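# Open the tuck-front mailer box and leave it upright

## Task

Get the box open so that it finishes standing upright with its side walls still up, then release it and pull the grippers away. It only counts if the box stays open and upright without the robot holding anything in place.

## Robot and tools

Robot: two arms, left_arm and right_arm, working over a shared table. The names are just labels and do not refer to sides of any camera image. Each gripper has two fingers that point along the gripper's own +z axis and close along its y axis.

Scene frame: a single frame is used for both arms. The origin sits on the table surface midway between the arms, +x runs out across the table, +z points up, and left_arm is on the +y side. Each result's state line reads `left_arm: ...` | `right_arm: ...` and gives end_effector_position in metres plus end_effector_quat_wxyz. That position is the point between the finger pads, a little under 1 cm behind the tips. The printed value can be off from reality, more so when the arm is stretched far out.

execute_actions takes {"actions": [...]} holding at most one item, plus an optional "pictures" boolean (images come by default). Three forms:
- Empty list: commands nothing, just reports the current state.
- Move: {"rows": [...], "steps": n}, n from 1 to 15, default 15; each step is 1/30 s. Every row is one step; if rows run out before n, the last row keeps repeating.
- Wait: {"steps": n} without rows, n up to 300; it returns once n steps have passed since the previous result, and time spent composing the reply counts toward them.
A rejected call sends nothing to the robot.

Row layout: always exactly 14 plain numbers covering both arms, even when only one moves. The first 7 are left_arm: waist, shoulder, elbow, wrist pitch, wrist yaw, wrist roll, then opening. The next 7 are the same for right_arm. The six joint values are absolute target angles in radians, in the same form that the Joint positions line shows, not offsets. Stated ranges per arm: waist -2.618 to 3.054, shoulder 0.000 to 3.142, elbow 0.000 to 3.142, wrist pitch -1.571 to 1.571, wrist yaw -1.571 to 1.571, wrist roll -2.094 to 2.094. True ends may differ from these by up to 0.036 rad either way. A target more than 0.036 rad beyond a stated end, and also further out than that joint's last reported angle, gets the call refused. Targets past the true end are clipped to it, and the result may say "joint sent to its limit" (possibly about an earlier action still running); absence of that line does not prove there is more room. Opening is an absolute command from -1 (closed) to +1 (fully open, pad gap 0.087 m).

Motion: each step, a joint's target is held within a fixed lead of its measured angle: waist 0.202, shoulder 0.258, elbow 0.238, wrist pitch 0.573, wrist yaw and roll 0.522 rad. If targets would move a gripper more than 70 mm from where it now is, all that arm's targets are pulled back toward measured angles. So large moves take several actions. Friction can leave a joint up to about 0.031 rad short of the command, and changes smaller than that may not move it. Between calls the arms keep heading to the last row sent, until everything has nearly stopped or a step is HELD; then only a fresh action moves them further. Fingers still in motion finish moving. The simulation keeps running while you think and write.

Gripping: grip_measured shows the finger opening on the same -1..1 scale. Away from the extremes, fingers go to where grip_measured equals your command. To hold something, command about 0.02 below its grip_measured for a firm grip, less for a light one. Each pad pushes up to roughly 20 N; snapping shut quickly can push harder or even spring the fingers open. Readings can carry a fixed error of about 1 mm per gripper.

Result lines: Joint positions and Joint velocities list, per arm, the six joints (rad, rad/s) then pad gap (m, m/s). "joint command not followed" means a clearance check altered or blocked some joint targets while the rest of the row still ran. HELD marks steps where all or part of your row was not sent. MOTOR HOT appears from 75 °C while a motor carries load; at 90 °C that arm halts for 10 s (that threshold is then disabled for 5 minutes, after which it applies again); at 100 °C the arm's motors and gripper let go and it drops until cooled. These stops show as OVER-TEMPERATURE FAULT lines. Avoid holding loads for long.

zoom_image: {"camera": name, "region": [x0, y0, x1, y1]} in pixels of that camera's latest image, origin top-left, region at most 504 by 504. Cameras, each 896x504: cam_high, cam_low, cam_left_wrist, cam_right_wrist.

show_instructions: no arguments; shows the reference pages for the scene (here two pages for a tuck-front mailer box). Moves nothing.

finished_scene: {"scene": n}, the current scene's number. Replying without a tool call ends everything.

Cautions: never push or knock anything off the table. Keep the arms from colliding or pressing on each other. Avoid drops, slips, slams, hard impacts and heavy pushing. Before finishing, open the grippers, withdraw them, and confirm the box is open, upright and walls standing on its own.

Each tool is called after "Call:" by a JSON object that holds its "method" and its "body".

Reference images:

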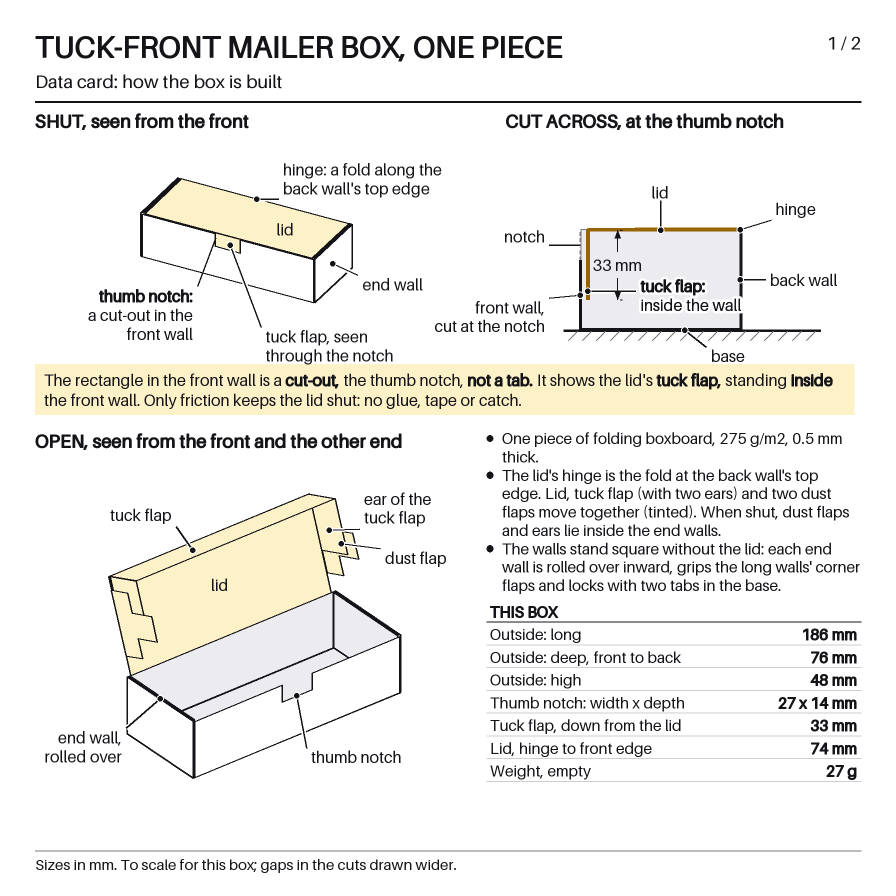

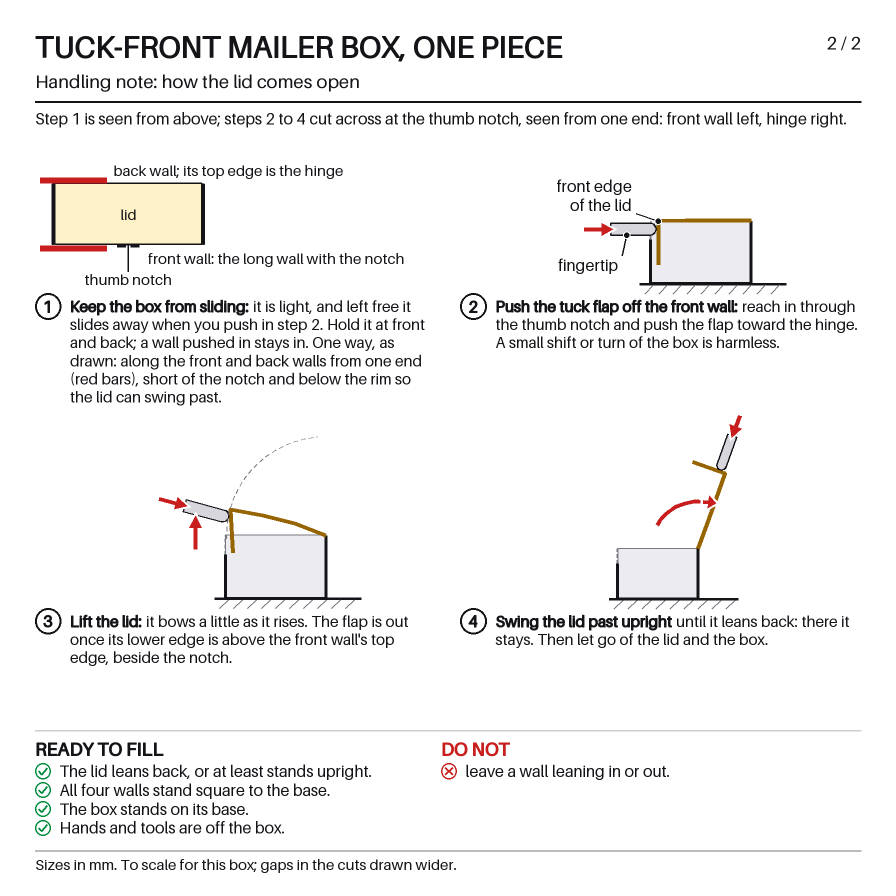

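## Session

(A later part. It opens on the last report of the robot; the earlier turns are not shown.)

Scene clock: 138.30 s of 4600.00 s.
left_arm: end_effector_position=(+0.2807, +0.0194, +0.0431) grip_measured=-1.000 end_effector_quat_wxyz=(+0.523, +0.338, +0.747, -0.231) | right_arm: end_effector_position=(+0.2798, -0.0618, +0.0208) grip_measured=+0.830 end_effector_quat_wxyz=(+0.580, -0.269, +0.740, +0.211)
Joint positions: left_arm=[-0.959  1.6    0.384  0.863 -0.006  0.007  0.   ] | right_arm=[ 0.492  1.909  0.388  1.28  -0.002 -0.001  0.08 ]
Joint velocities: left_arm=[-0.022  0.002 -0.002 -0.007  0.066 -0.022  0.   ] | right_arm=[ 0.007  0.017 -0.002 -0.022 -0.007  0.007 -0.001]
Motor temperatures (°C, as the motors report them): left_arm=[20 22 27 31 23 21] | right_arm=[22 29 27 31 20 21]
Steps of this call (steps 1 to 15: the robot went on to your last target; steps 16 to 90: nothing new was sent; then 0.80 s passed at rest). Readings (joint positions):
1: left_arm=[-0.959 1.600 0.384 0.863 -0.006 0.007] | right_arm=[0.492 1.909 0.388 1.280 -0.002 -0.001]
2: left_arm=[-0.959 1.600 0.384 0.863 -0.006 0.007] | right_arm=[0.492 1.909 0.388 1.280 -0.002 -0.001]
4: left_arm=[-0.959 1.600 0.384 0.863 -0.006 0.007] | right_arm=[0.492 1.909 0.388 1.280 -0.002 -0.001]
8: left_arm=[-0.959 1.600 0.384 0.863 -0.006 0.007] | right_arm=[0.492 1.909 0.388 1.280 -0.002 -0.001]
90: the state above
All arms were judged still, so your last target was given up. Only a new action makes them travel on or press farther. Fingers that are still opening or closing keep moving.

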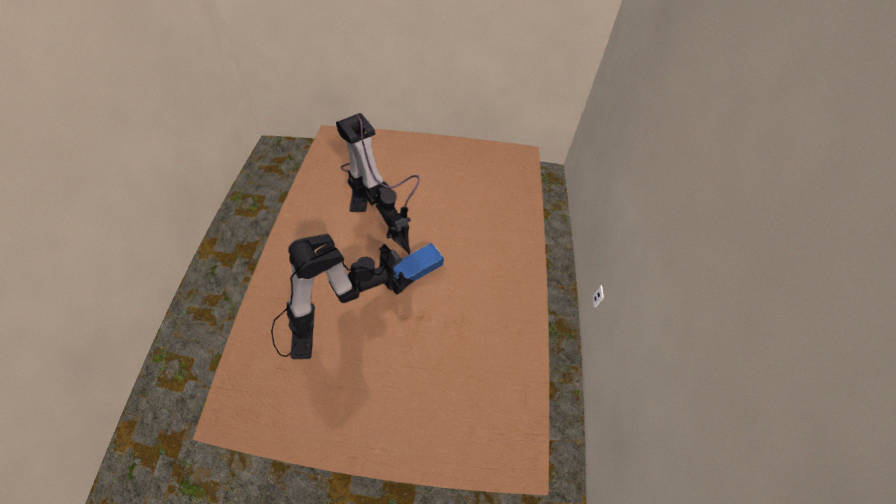

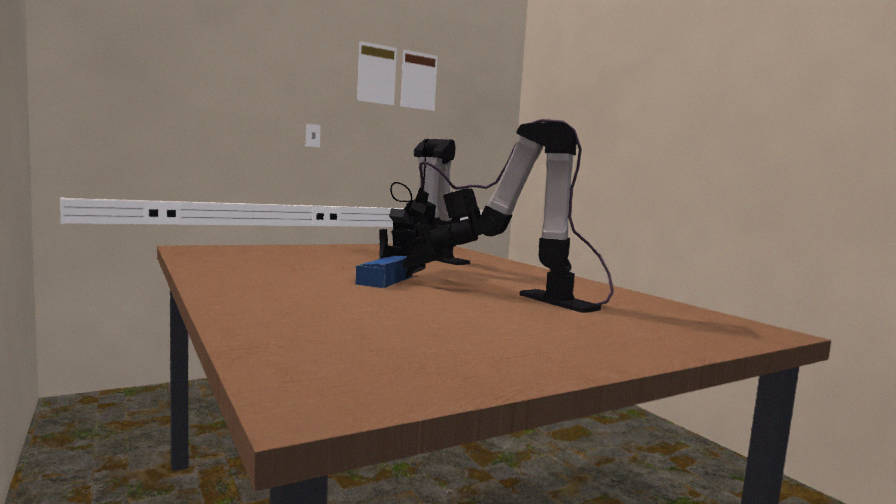

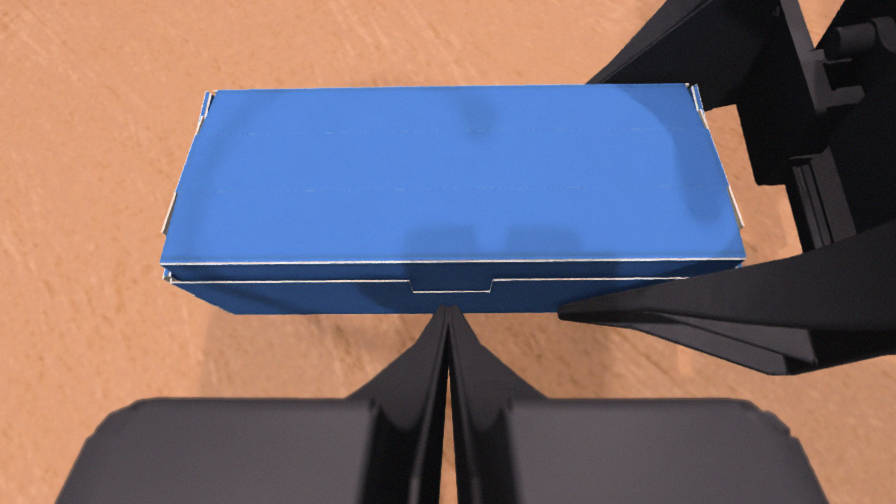

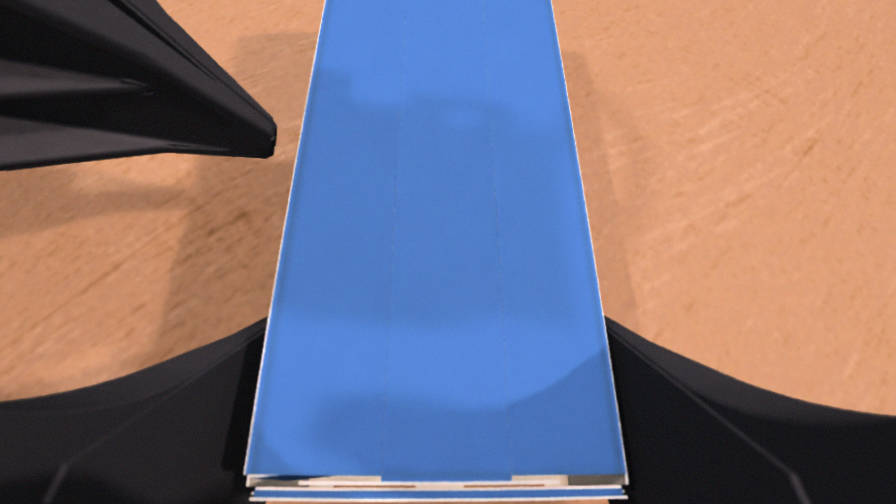

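Call:
{"method": "execute_actions", "body": {"actions": [{"rows":[[-0.959,1.627,0.39,0.865,0,0,-1,0.497,1.927,0.408,1.278,0,0,0.81],[-0.959,1.629,0.395,0.865,0,0,-1,0.497,1.927,0.408,1.278,0,0,0.795],[-0.959,1.631,0.40,0.865,0,0,-1,0.497,1.927,0.408,1.278,0,0,0.78],[-0.959,1.633,0.403,0.865,0,0,-1,0.497,1.927,0.408,1.278,0,0,0.77],[-0.959,1.635,0.405,0.865,0,0,-1,0.497,1.927,0.408,1.278,0,0,0.76],[-0.959,1.637,0.407,0.865,0,0,-1,0.497,1.927,0.408,1.278,0,0,0.75],[-0.959,1.639,0.409,0.865,0,0,-1,0.497,1.927,0.408,1.278,0,0,0.743],[-0.959,1.641,0.411,0.865,0,0,-1,0.497,1.927,0.408,1.278,0,0,0.736],[-0.959,1.643,0.413,0.865,0,0,-1,0.497,1.927,0.408,1.278,0,0,0.73],[-0.959,1.645,0.415,0.865,0,0,-1,0.497,1.927,0.408,1.278,0,0,0.724],[-0.959,1.647,0.417,0.865,0,0,-1,0.497,1.927,0.408,1.278,0,0,0.719],[-0.959,1.647,0.417,0.865,0,0,-1,0.497,1.927,0.408,1.278,0,0,0.714],[-0.959,1.647,0.417,0.865,0,0,-1,0.497,1.927,0.408,1.278,0,0,0.71]],"steps":15}]}}

Scene clock: 140.47 s of 4600.00 s.
left_arm: end_effector_position=(+0.2839, +0.0158, +0.0409) grip_measured=-1.000 end_effector_quat_wxyz=(+0.522, +0.339, +0.749, -0.230) | right_arm: end_effector_position=(+0.2798, -0.0618, +0.0208) grip_measured=+0.712 end_effector_quat_wxyz=(+0.580, -0.269, +0.740, +0.211)
Joint positions: left_arm=[-0.959  1.626  0.403  0.865 -0.006  0.007  0.   ] | right_arm=[ 0.492  1.909  0.388  1.28  -0.002 -0.001  0.075]
Joint velocities: left_arm=[-0.007 -0.012  0.007  0.051 -0.066 -0.066  0.   ] | right_arm=[-0.002 -0.002 -0.007  0.037  0.007  0.037  0.   ]
Motor temperatures (°C, as the motors report them): left_arm=[20 22 27 31 23 21] | right_arm=[22 28 27 31 20 21]
Steps of this call (steps 1 to 50: nothing new was sent; steps 51 to 65: all 15 steps of this action). Readings (joint positions):
51: left_arm=[-0.959 1.600 0.384 0.863 -0.006 0.007] | right_arm=[0.492 1.909 0.388 1.280 -0.002 -0.001]
52: left_arm=[-0.959 1.600 0.384 0.863 -0.006 0.007] | right_arm=[0.492 1.909 0.388 1.280 -0.002 -0.001]
54: left_arm=[-0.959 1.604 0.384 0.865 -0.006 0.007] | right_arm=[0.492 1.909 0.388 1.280 -0.002 -0.001]
58: left_arm=[-0.959 1.617 0.393 0.865 -0.006 0.007] | right_arm=[0.492 1.909 0.388 1.280 -0.002 -0.001]
65: the state above

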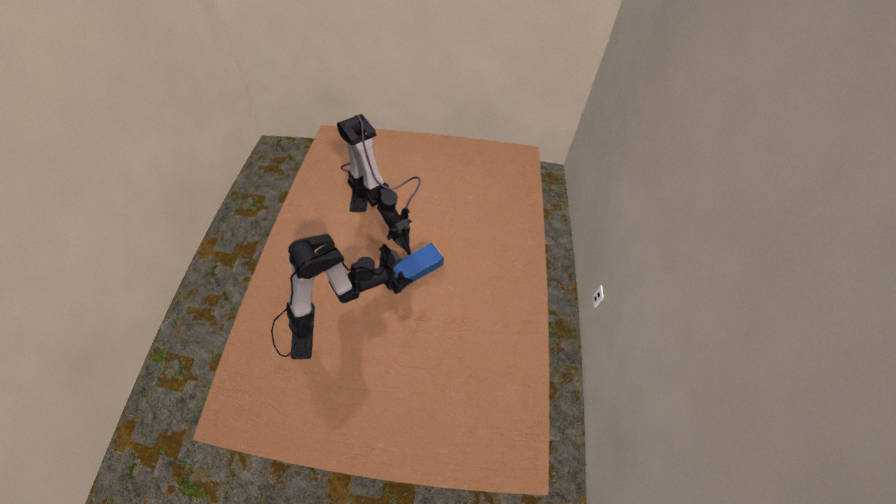

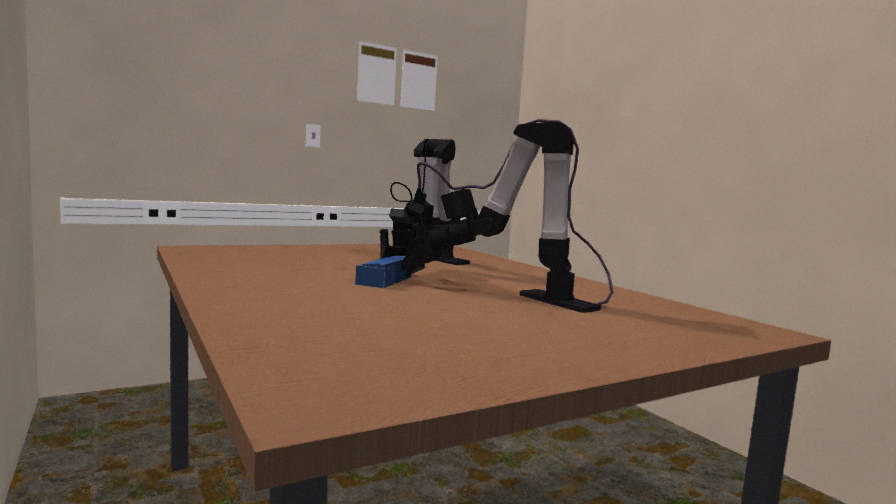

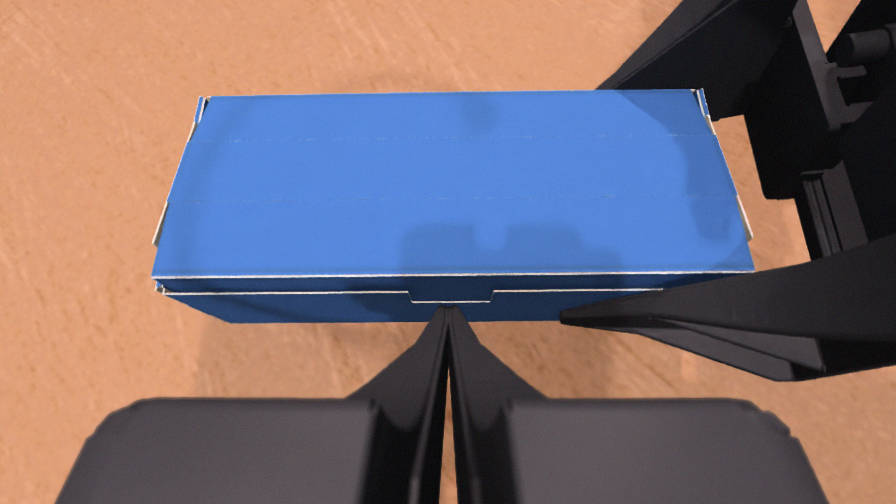

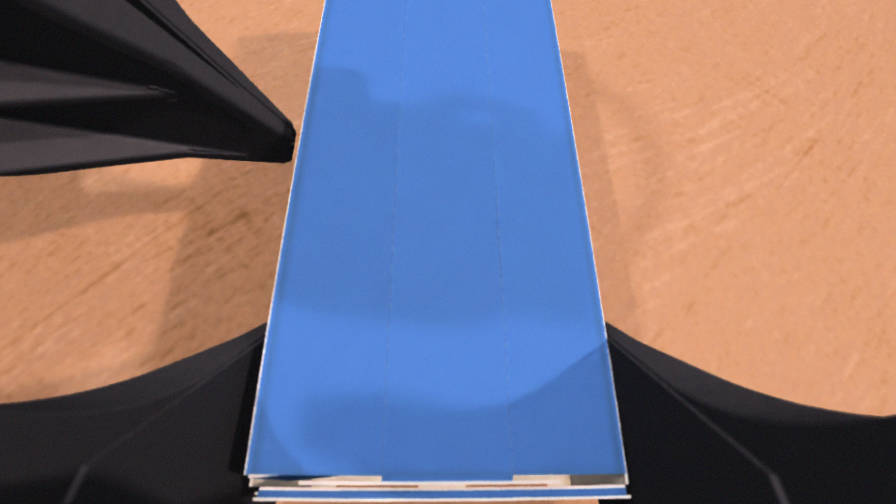

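Call:
{"method": "execute_actions", "body": {"actions": [{"rows":[[-0.959,1.650,0.420,0.868,0,0,-1,0.497,1.927,0.408,1.275,0,0,0.708],[-0.959,1.653,0.423,0.870,0,0,-1,0.497,1.927,0.408,1.27,0,0,0.708],[-0.959,1.656,0.426,0.872,0,0,-1,0.497,1.927,0.408,1.265,0,0,0.708],[-0.959,1.659,0.429,0.874,0,0,-1,0.497,1.927,0.408,1.26,0,0,0.708],[-0.959,1.662,0.432,0.876,0,0,-1,0.497,1.927,0.408,1.26,-0.01,0,0.708],[-0.959,1.665,0.435,0.878,0,0,-1,0.497,1.927,0.408,1.26,-0.02,0,0.708],[-0.959,1.668,0.438,0.880,0,0,-1,0.498,1.927,0.408,1.26,-0.03,0,0.708],[-0.959,1.671,0.441,0.884,0,0,-1,0.499,1.927,0.408,1.26,-0.04,0,0.708],[-0.959,1.674,0.444,0.888,0,0,-1,0.500,1.927,0.408,1.26,-0.05,0,0.708],[-0.959,1.677,0.447,0.892,0,0,-1,0.501,1.927,0.408,1.26,-0.06,0,0.708],[-0.959,1.680,0.450,0.896,0,0,-1,0.502,1.927,0.408,1.26,-0.07,0,0.708],[-0.959,1.683,0.453,0.90,0,0,-1,0.502,1.927,0.408,1.26,-0.08,0,0.708],[-0.959,1.686,0.456,0.90,0,0,-1,0.502,1.927,0.408,1.26,-0.08,0,0.708]],"steps":15}]}}

Scene clock: 142.50 s of 4600.00 s.
left_arm: end_effector_position=(+0.2882, +0.0110, +0.0359) grip_measured=-1.000 end_effector_quat_wxyz=(+0.518, +0.340, +0.751, -0.228) | right_arm: end_effector_position=(+0.2794, -0.0614, +0.0207) grip_measured=+0.709 end_effector_quat_wxyz=(+0.579, -0.270, +0.739, +0.212)
Joint positions: left_arm=[-0.959  1.667  0.429  0.872 -0.006  0.007  0.   ] | right_arm=[ 0.492  1.909  0.388  1.28  -0.005 -0.001  0.075]
Joint velocities: left_arm=[-0.007  0.071  0.002  0.007  0.022 -0.022  0.   ] | right_arm=[ 0.007 -0.007 -0.012 -0.066 -0.037 -0.022 -0.   ]
Motor temperatures (°C, as the motors report them): left_arm=[20 22 27 31 23 21] | right_arm=[22 28 27 31 20 21]
Steps of this call (steps 1 to 15: the robot went on to your last target; steps 16 to 46: nothing new was sent; steps 47 to 61: all 15 steps of this action). Readings (joint positions):
47: left_arm=[-0.959 1.626 0.403 0.865 -0.006 0.007] | right_arm=[0.492 1.909 0.388 1.280 -0.002 -0.001]
48: left_arm=[-0.959 1.626 0.403 0.865 -0.006 0.007] | right_arm=[0.492 1.909 0.388 1.280 -0.002 -0.001]
50: left_arm=[-0.959 1.630 0.407 0.867 -0.006 0.007] | right_arm=[0.492 1.909 0.388 1.280 -0.002 -0.001]
54: left_arm=[-0.959 1.645 0.421 0.872 -0.006 0.007] | right_arm=[0.492 1.909 0.388 1.280 -0.005 -0.001]
61: the state above

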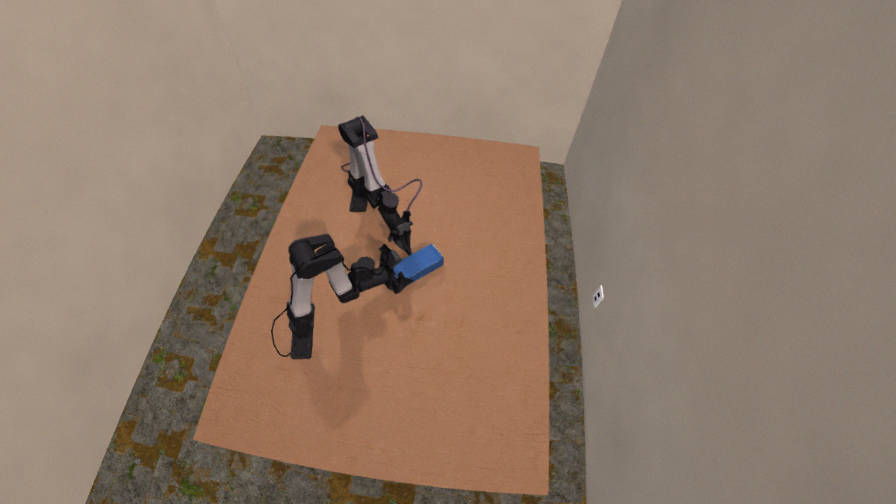

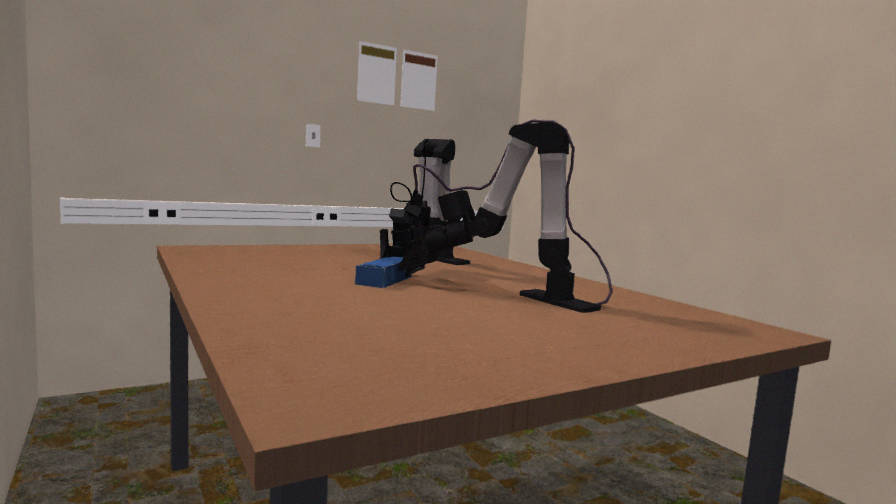

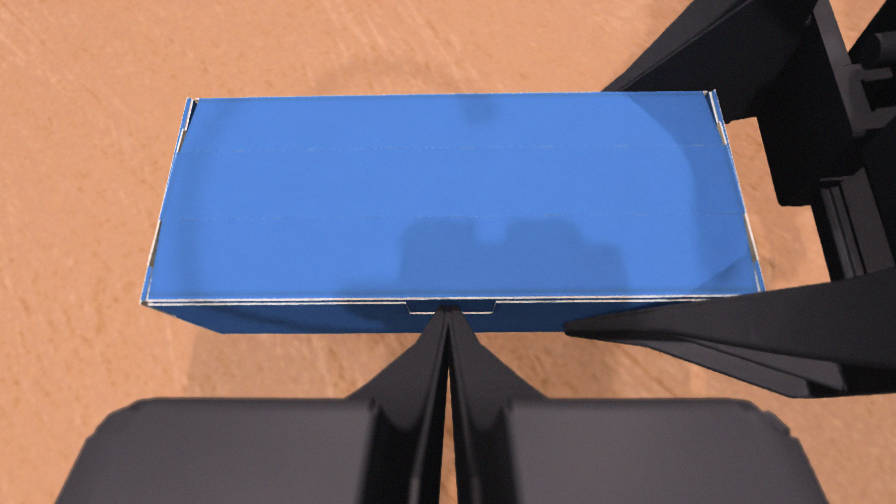

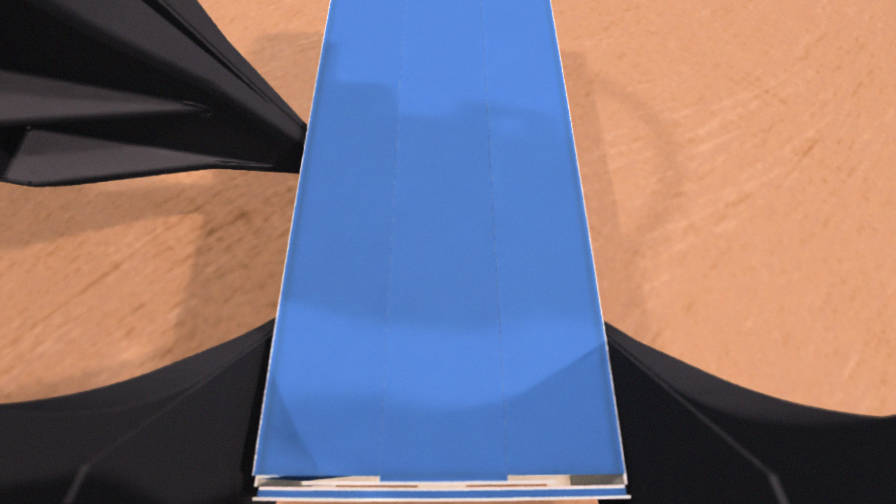

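Call:
{"method": "execute_actions", "body": {"actions": [{"rows":[[-0.959,1.675,0.458,0.90,0,0,-1,0.502,1.927,0.408,1.255,-0.09,0,0.705],[-0.959,1.67,0.461,0.905,0,0,-1,0.503,1.927,0.408,1.25,-0.10,0,0.705],[-0.959,1.667,0.464,0.91,0,0,-1,0.504,1.927,0.408,1.25,-0.11,0,0.705],[-0.959,1.667,0.467,0.915,0,0,-1,0.505,1.927,0.408,1.245,-0.12,0,0.705],[-0.959,1.667,0.470,0.92,0,0,-1,0.506,1.927,0.408,1.24,-0.13,0,0.705],[-0.959,1.667,0.473,0.925,0,0,-1,0.507,1.927,0.408,1.24,-0.14,0,0.705],[-0.959,1.667,0.476,0.93,0,0,-1,0.508,1.927,0.408,1.24,-0.15,0,0.705],[-0.959,1.667,0.479,0.935,0,0,-1,0.509,1.927,0.408,1.24,-0.16,0,0.705],[-0.959,1.667,0.482,0.94,0,0,-1,0.510,1.927,0.408,1.24,-0.17,0,0.705],[-0.959,1.667,0.485,0.94,0,0,-1,0.510,1.927,0.408,1.24,-0.18,0,0.705]],"steps":15}]}}

Scene clock: 145.20 s of 4600.00 s.
left_arm: end_effector_position=(+0.2931, +0.0098, +0.0393) grip_measured=-1.000 end_effector_quat_wxyz=(+0.524, +0.334, +0.751, -0.223) | right_arm: end_effector_position=(+0.2791, -0.0612, +0.0204) grip_measured=+0.707 end_effector_quat_wxyz=(+0.577, -0.274, +0.738, +0.218)
Joint positions: left_arm=[-0.959  1.669  0.444  0.865 -0.023  0.007  0.   ] | right_arm=[ 0.483  1.909  0.388  1.278 -0.029 -0.002  0.075]
Joint velocities: left_arm=[-0.027  0.017  0.007  0.007 -0.022  0.007  0.   ] | right_arm=[-0.017 -0.012  0.007 -0.007 -0.007 -0.022  0.   ]
Motor temperatures (°C, as the motors report them): left_arm=[20 22 27 31 23 21] | right_arm=[22 28 27 31 20 21]
Steps of this call (steps 1 to 15: the robot went on to your last target; steps 16 to 66: nothing new was sent; steps 67 to 81: all 15 steps of this action). Readings (joint positions):
67: left_arm=[-0.959 1.669 0.429 0.872 -0.006 0.007] | right_arm=[0.492 1.909 0.388 1.279 -0.005 -0.001]
68: left_arm=[-0.959 1.669 0.429 0.872 -0.006 0.007] | right_arm=[0.492 1.909 0.388 1.279 -0.006 -0.001]
70: left_arm=[-0.959 1.669 0.430 0.872 -0.006 0.007] | right_arm=[0.492 1.909 0.388 1.279 -0.008 -0.001]
74: left_arm=[-0.959 1.669 0.437 0.869 -0.015 0.007] | right_arm=[0.488 1.909 0.388 1.278 -0.018 -0.001]
81: the state above

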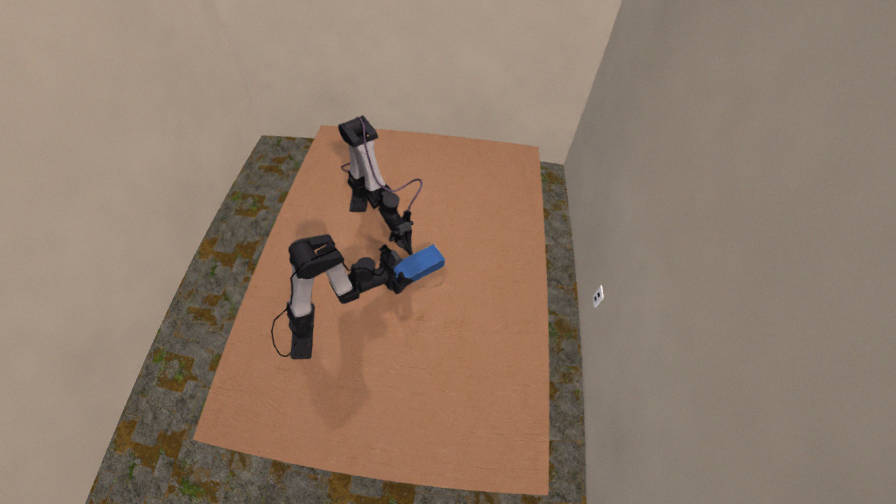

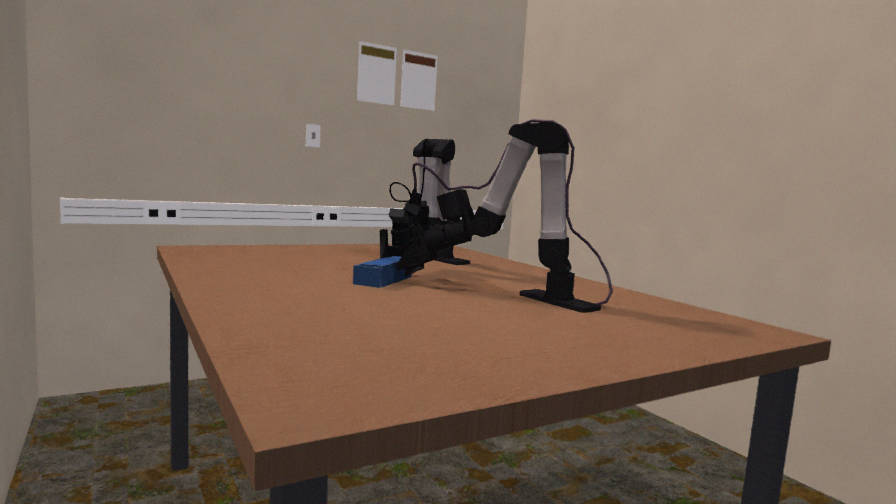

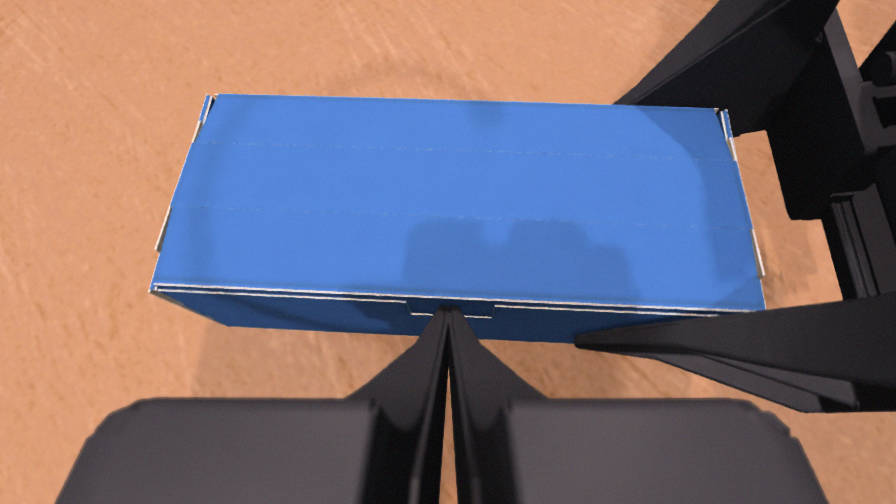

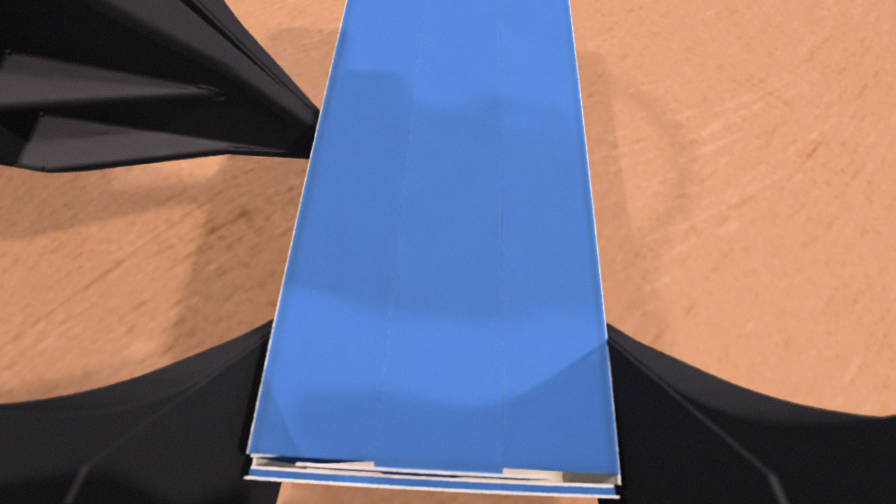

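Call:
{"method": "execute_actions", "body": {"actions": [{"rows":[[-0.959,1.655,0.485,0.94,0,0,-1,0.510,1.927,0.408,1.24,-0.18,0,0.705],[-0.959,1.650,0.485,0.943,0,0,-1,0.510,1.927,0.408,1.24,-0.18,0,0.705],[-0.959,1.647,0.485,0.946,0,0,-1,0.510,1.927,0.408,1.24,-0.18,0,0.705],[-0.959,1.644,0.485,0.949,0,0,-1,0.510,1.927,0.408,1.24,-0.18,0,0.705],[-0.959,1.641,0.485,0.952,0,0,-1,0.510,1.927,0.408,1.24,-0.18,0,0.705],[-0.959,1.638,0.485,0.955,0,0,-1,0.510,1.927,0.408,1.24,-0.18,0,0.705],[-0.959,1.635,0.485,0.955,0,0,-1,0.510,1.927,0.408,1.24,-0.18,0,0.705],[-0.959,1.632,0.485,0.955,0,0,-1,0.510,1.927,0.408,1.24,-0.18,0,0.705],[-0.959,1.629,0.485,0.955,0,0,-1,0.510,1.927,0.408,1.24,-0.18,0,0.705],[-0.959,1.626,0.485,0.955,0,0,-1,0.510,1.927,0.408,1.24,-0.18,0,0.705],[-0.959,1.623,0.485,0.955,0,0,-1,0.510,1.927,0.408,1.24,-0.18,0,0.705],[-0.959,1.620,0.485,0.955,0,0,-1,0.510,1.927,0.408,1.24,-0.18,0,0.705],[-0.959,1.617,0.485,0.955,0,0,-1,0.510,1.927,0.408,1.24,-0.18,0,0.705]],"steps":15}]}}

Scene clock: 150.77 s of 4600.00 s.
left_arm: end_effector_position=(+0.2943, +0.0088, +0.0487) grip_measured=-1.000 end_effector_quat_wxyz=(+0.533, +0.331, +0.745, -0.227) | right_arm: end_effector_position=(+0.2794, -0.0616, +0.0204) grip_measured=+0.707 end_effector_quat_wxyz=(+0.577, -0.274, +0.738, +0.218)
Joint positions: left_arm=[-0.959  1.643  0.444  0.863 -0.024  0.007  0.   ] | right_arm=[ 0.482  1.909  0.388  1.278 -0.03  -0.002  0.075]
Joint velocities: left_arm=[ 0.032 -0.027 -0.012  0.022 -0.051  0.051  0.   ] | right_arm=[-0.002 -0.007  0.007 -0.022 -0.022 -0.007 -0.   ]
Motor temperatures (°C, as the motors report them): left_arm=[20 22 28 32 23 21] | right_arm=[22 28 27 31 21 21]
Steps of this call (steps 1 to 15: the robot went on to your last target; steps 16 to 90: nothing new was sent; then 2.07 s passed at rest; steps 91 to 105: all 15 steps of this action). Readings (joint positions):
91: left_arm=[-0.959 1.669 0.444 0.865 -0.023 0.007] | right_arm=[0.483 1.909 0.388 1.278 -0.029 -0.002]
92: left_arm=[-0.959 1.669 0.444 0.865 -0.023 0.007] | right_arm=[0.483 1.909 0.388 1.278 -0.029 -0.002]
94: left_arm=[-0.959 1.669 0.444 0.865 -0.023 0.007] | right_arm=[0.483 1.909 0.388 1.278 -0.029 -0.002]
98: left_arm=[-0.959 1.662 0.444 0.864 -0.024 0.007] | right_arm=[0.483 1.909 0.388 1.278 -0.029 -0.002]
105: the state above

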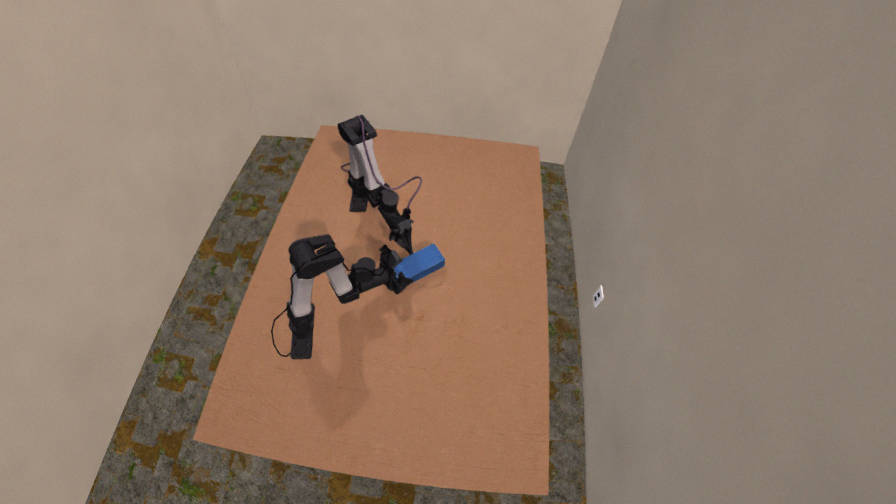

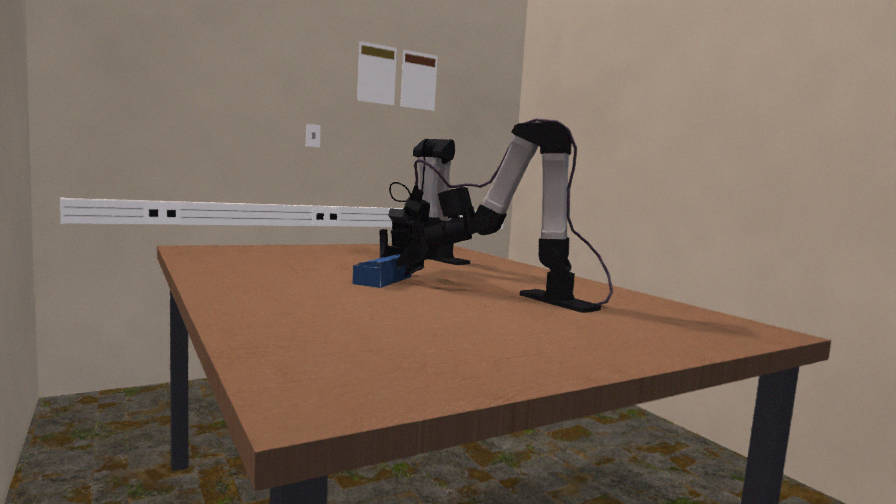

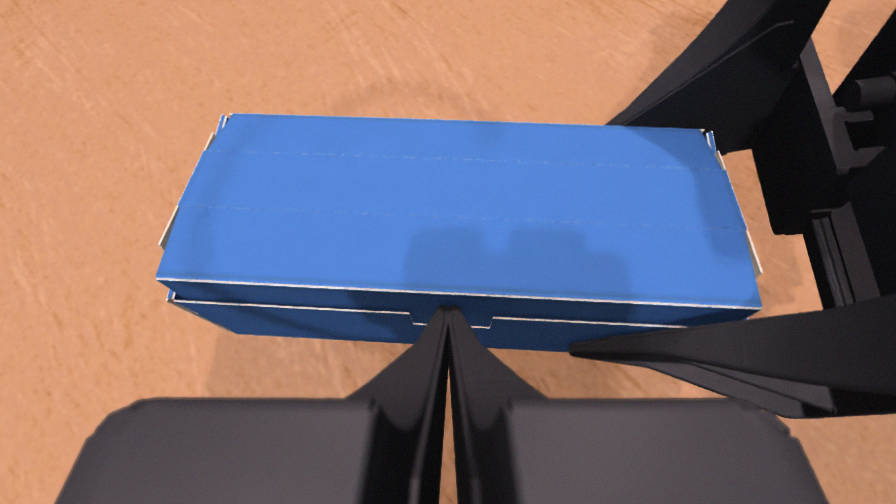

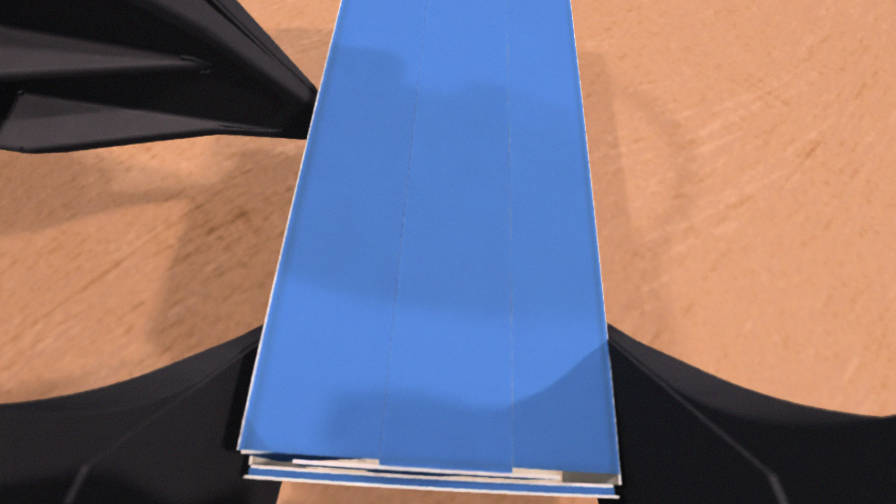

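Working. Continue lifting.

Call:
{"method": "execute_actions", "body": {"actions": [{"rows":[[-0.959,1.614,0.486,0.955,0,0,-1,0.510,1.927,0.408,1.24,-0.18,0,0.705],[-0.959,1.611,0.487,0.955,0,0,-1,0.510,1.927,0.408,1.24,-0.18,0,0.705],[-0.959,1.608,0.488,0.955,0,0,-1,0.510,1.927,0.408,1.24,-0.18,0,0.705],[-0.959,1.605,0.489,0.955,0,0,-1,0.510,1.927,0.408,1.24,-0.18,0,0.705],[-0.959,1.602,0.490,0.955,0,0,-1,0.510,1.927,0.408,1.24,-0.18,0,0.705],[-0.959,1.599,0.491,0.955,0,0,-1,0.510,1.927,0.408,1.24,-0.18,0,0.705],[-0.959,1.596,0.492,0.955,0,0,-1,0.510,1.927,0.408,1.24,-0.18,0,0.705],[-0.959,1.593,0.493,0.955,0,0,-1,0.510,1.927,0.408,1.24,-0.18,0,0.705],[-0.959,1.590,0.494,0.955,0,0,-1,0.510,1.927,0.408,1.24,-0.18,0,0.705]],"steps":12}]}}

Scene clock: 152.30 s of 4600.00 s.
left_arm: end_effector_position=(+0.2989, +0.0037, +0.0707) grip_measured=-1.000 end_effector_quat_wxyz=(+0.555, +0.323, +0.729, -0.237) | right_arm: end_effector_position=(+0.2799, -0.0622, +0.0204) grip_measured=+0.707 end_effector_quat_wxyz=(+0.577, -0.273, +0.739, +0.217)
Joint positions: left_arm=[-0.959  1.604  0.455  0.874 -0.024  0.007  0.   ] | right_arm=[ 0.479  1.909  0.388  1.278 -0.031 -0.002  0.075]
Joint velocities: left_arm=[ 0.002 -0.129  0.076  0.227  0.007 -0.051  0.   ] | right_arm=[ 0.007  0.007 -0.007 -0.022 -0.051 -0.022 -0.001]
Motor temperatures (°C, as the motors report them): left_arm=[20 22 28 33 23 21] | right_arm=[22 28 27 31 21 21]
Steps of this call (steps 1 to 15: the robot went on to your last target; steps 16 to 34: nothing new was sent; steps 35 to 46: all 12 steps of this action). Readings (joint positions):
35: left_arm=[-0.959 1.642 0.444 0.863 -0.024 0.007] | right_arm=[0.482 1.909 0.388 1.278 -0.030 -0.002]
36: left_arm=[-0.959 1.642 0.444 0.863 -0.024 0.007] | right_arm=[0.482 1.909 0.388 1.278 -0.030 -0.002]
38: left_arm=[-0.959 1.640 0.444 0.862 -0.024 0.007] | right_arm=[0.482 1.909 0.388 1.278 -0.030 -0.002]
42: left_arm=[-0.959 1.623 0.445 0.861 -0.024 0.007] | right_arm=[0.482 1.909 0.388 1.278 -0.031 -0.002]
46: the state above

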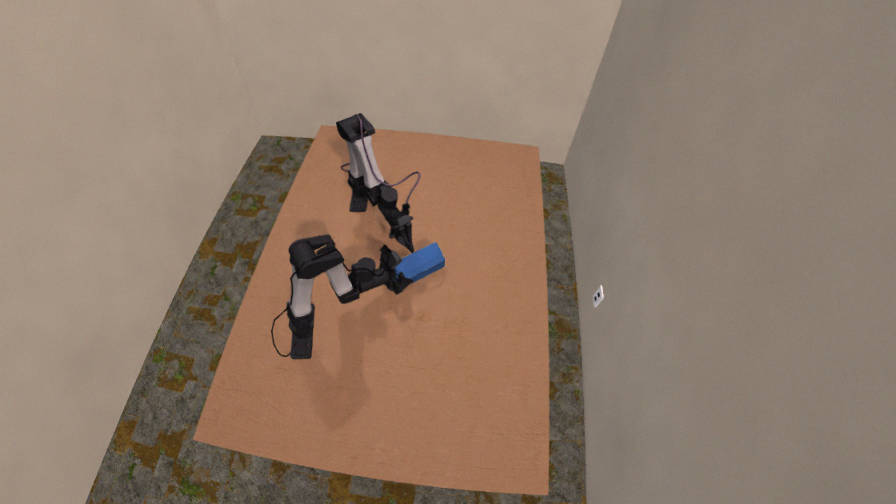

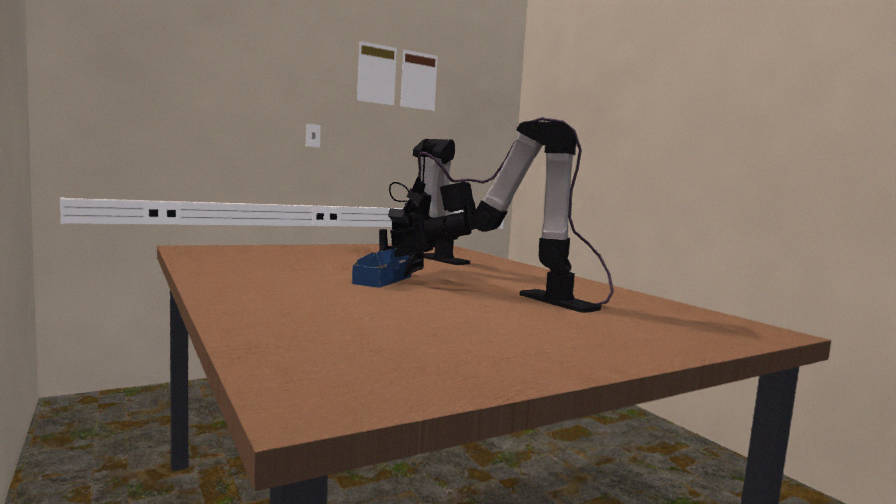

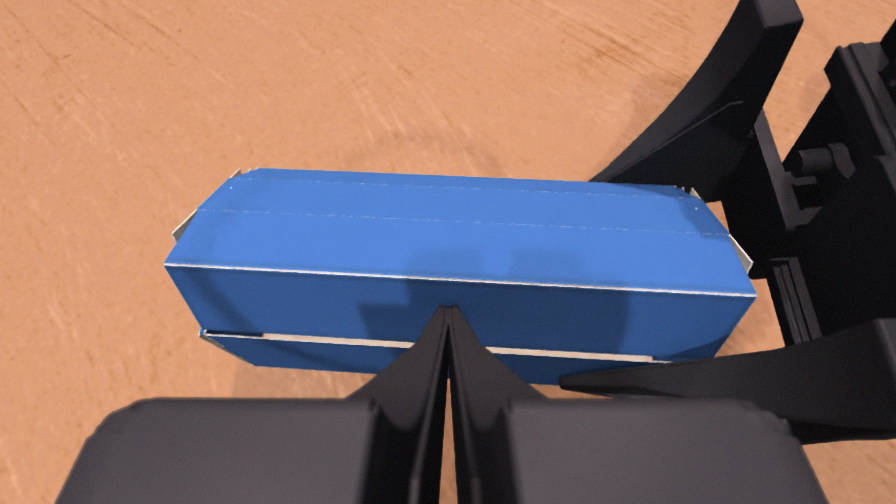

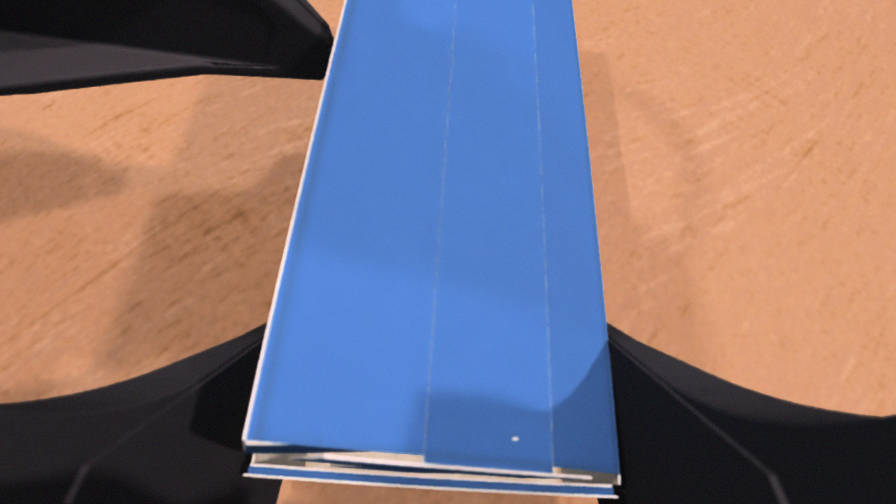

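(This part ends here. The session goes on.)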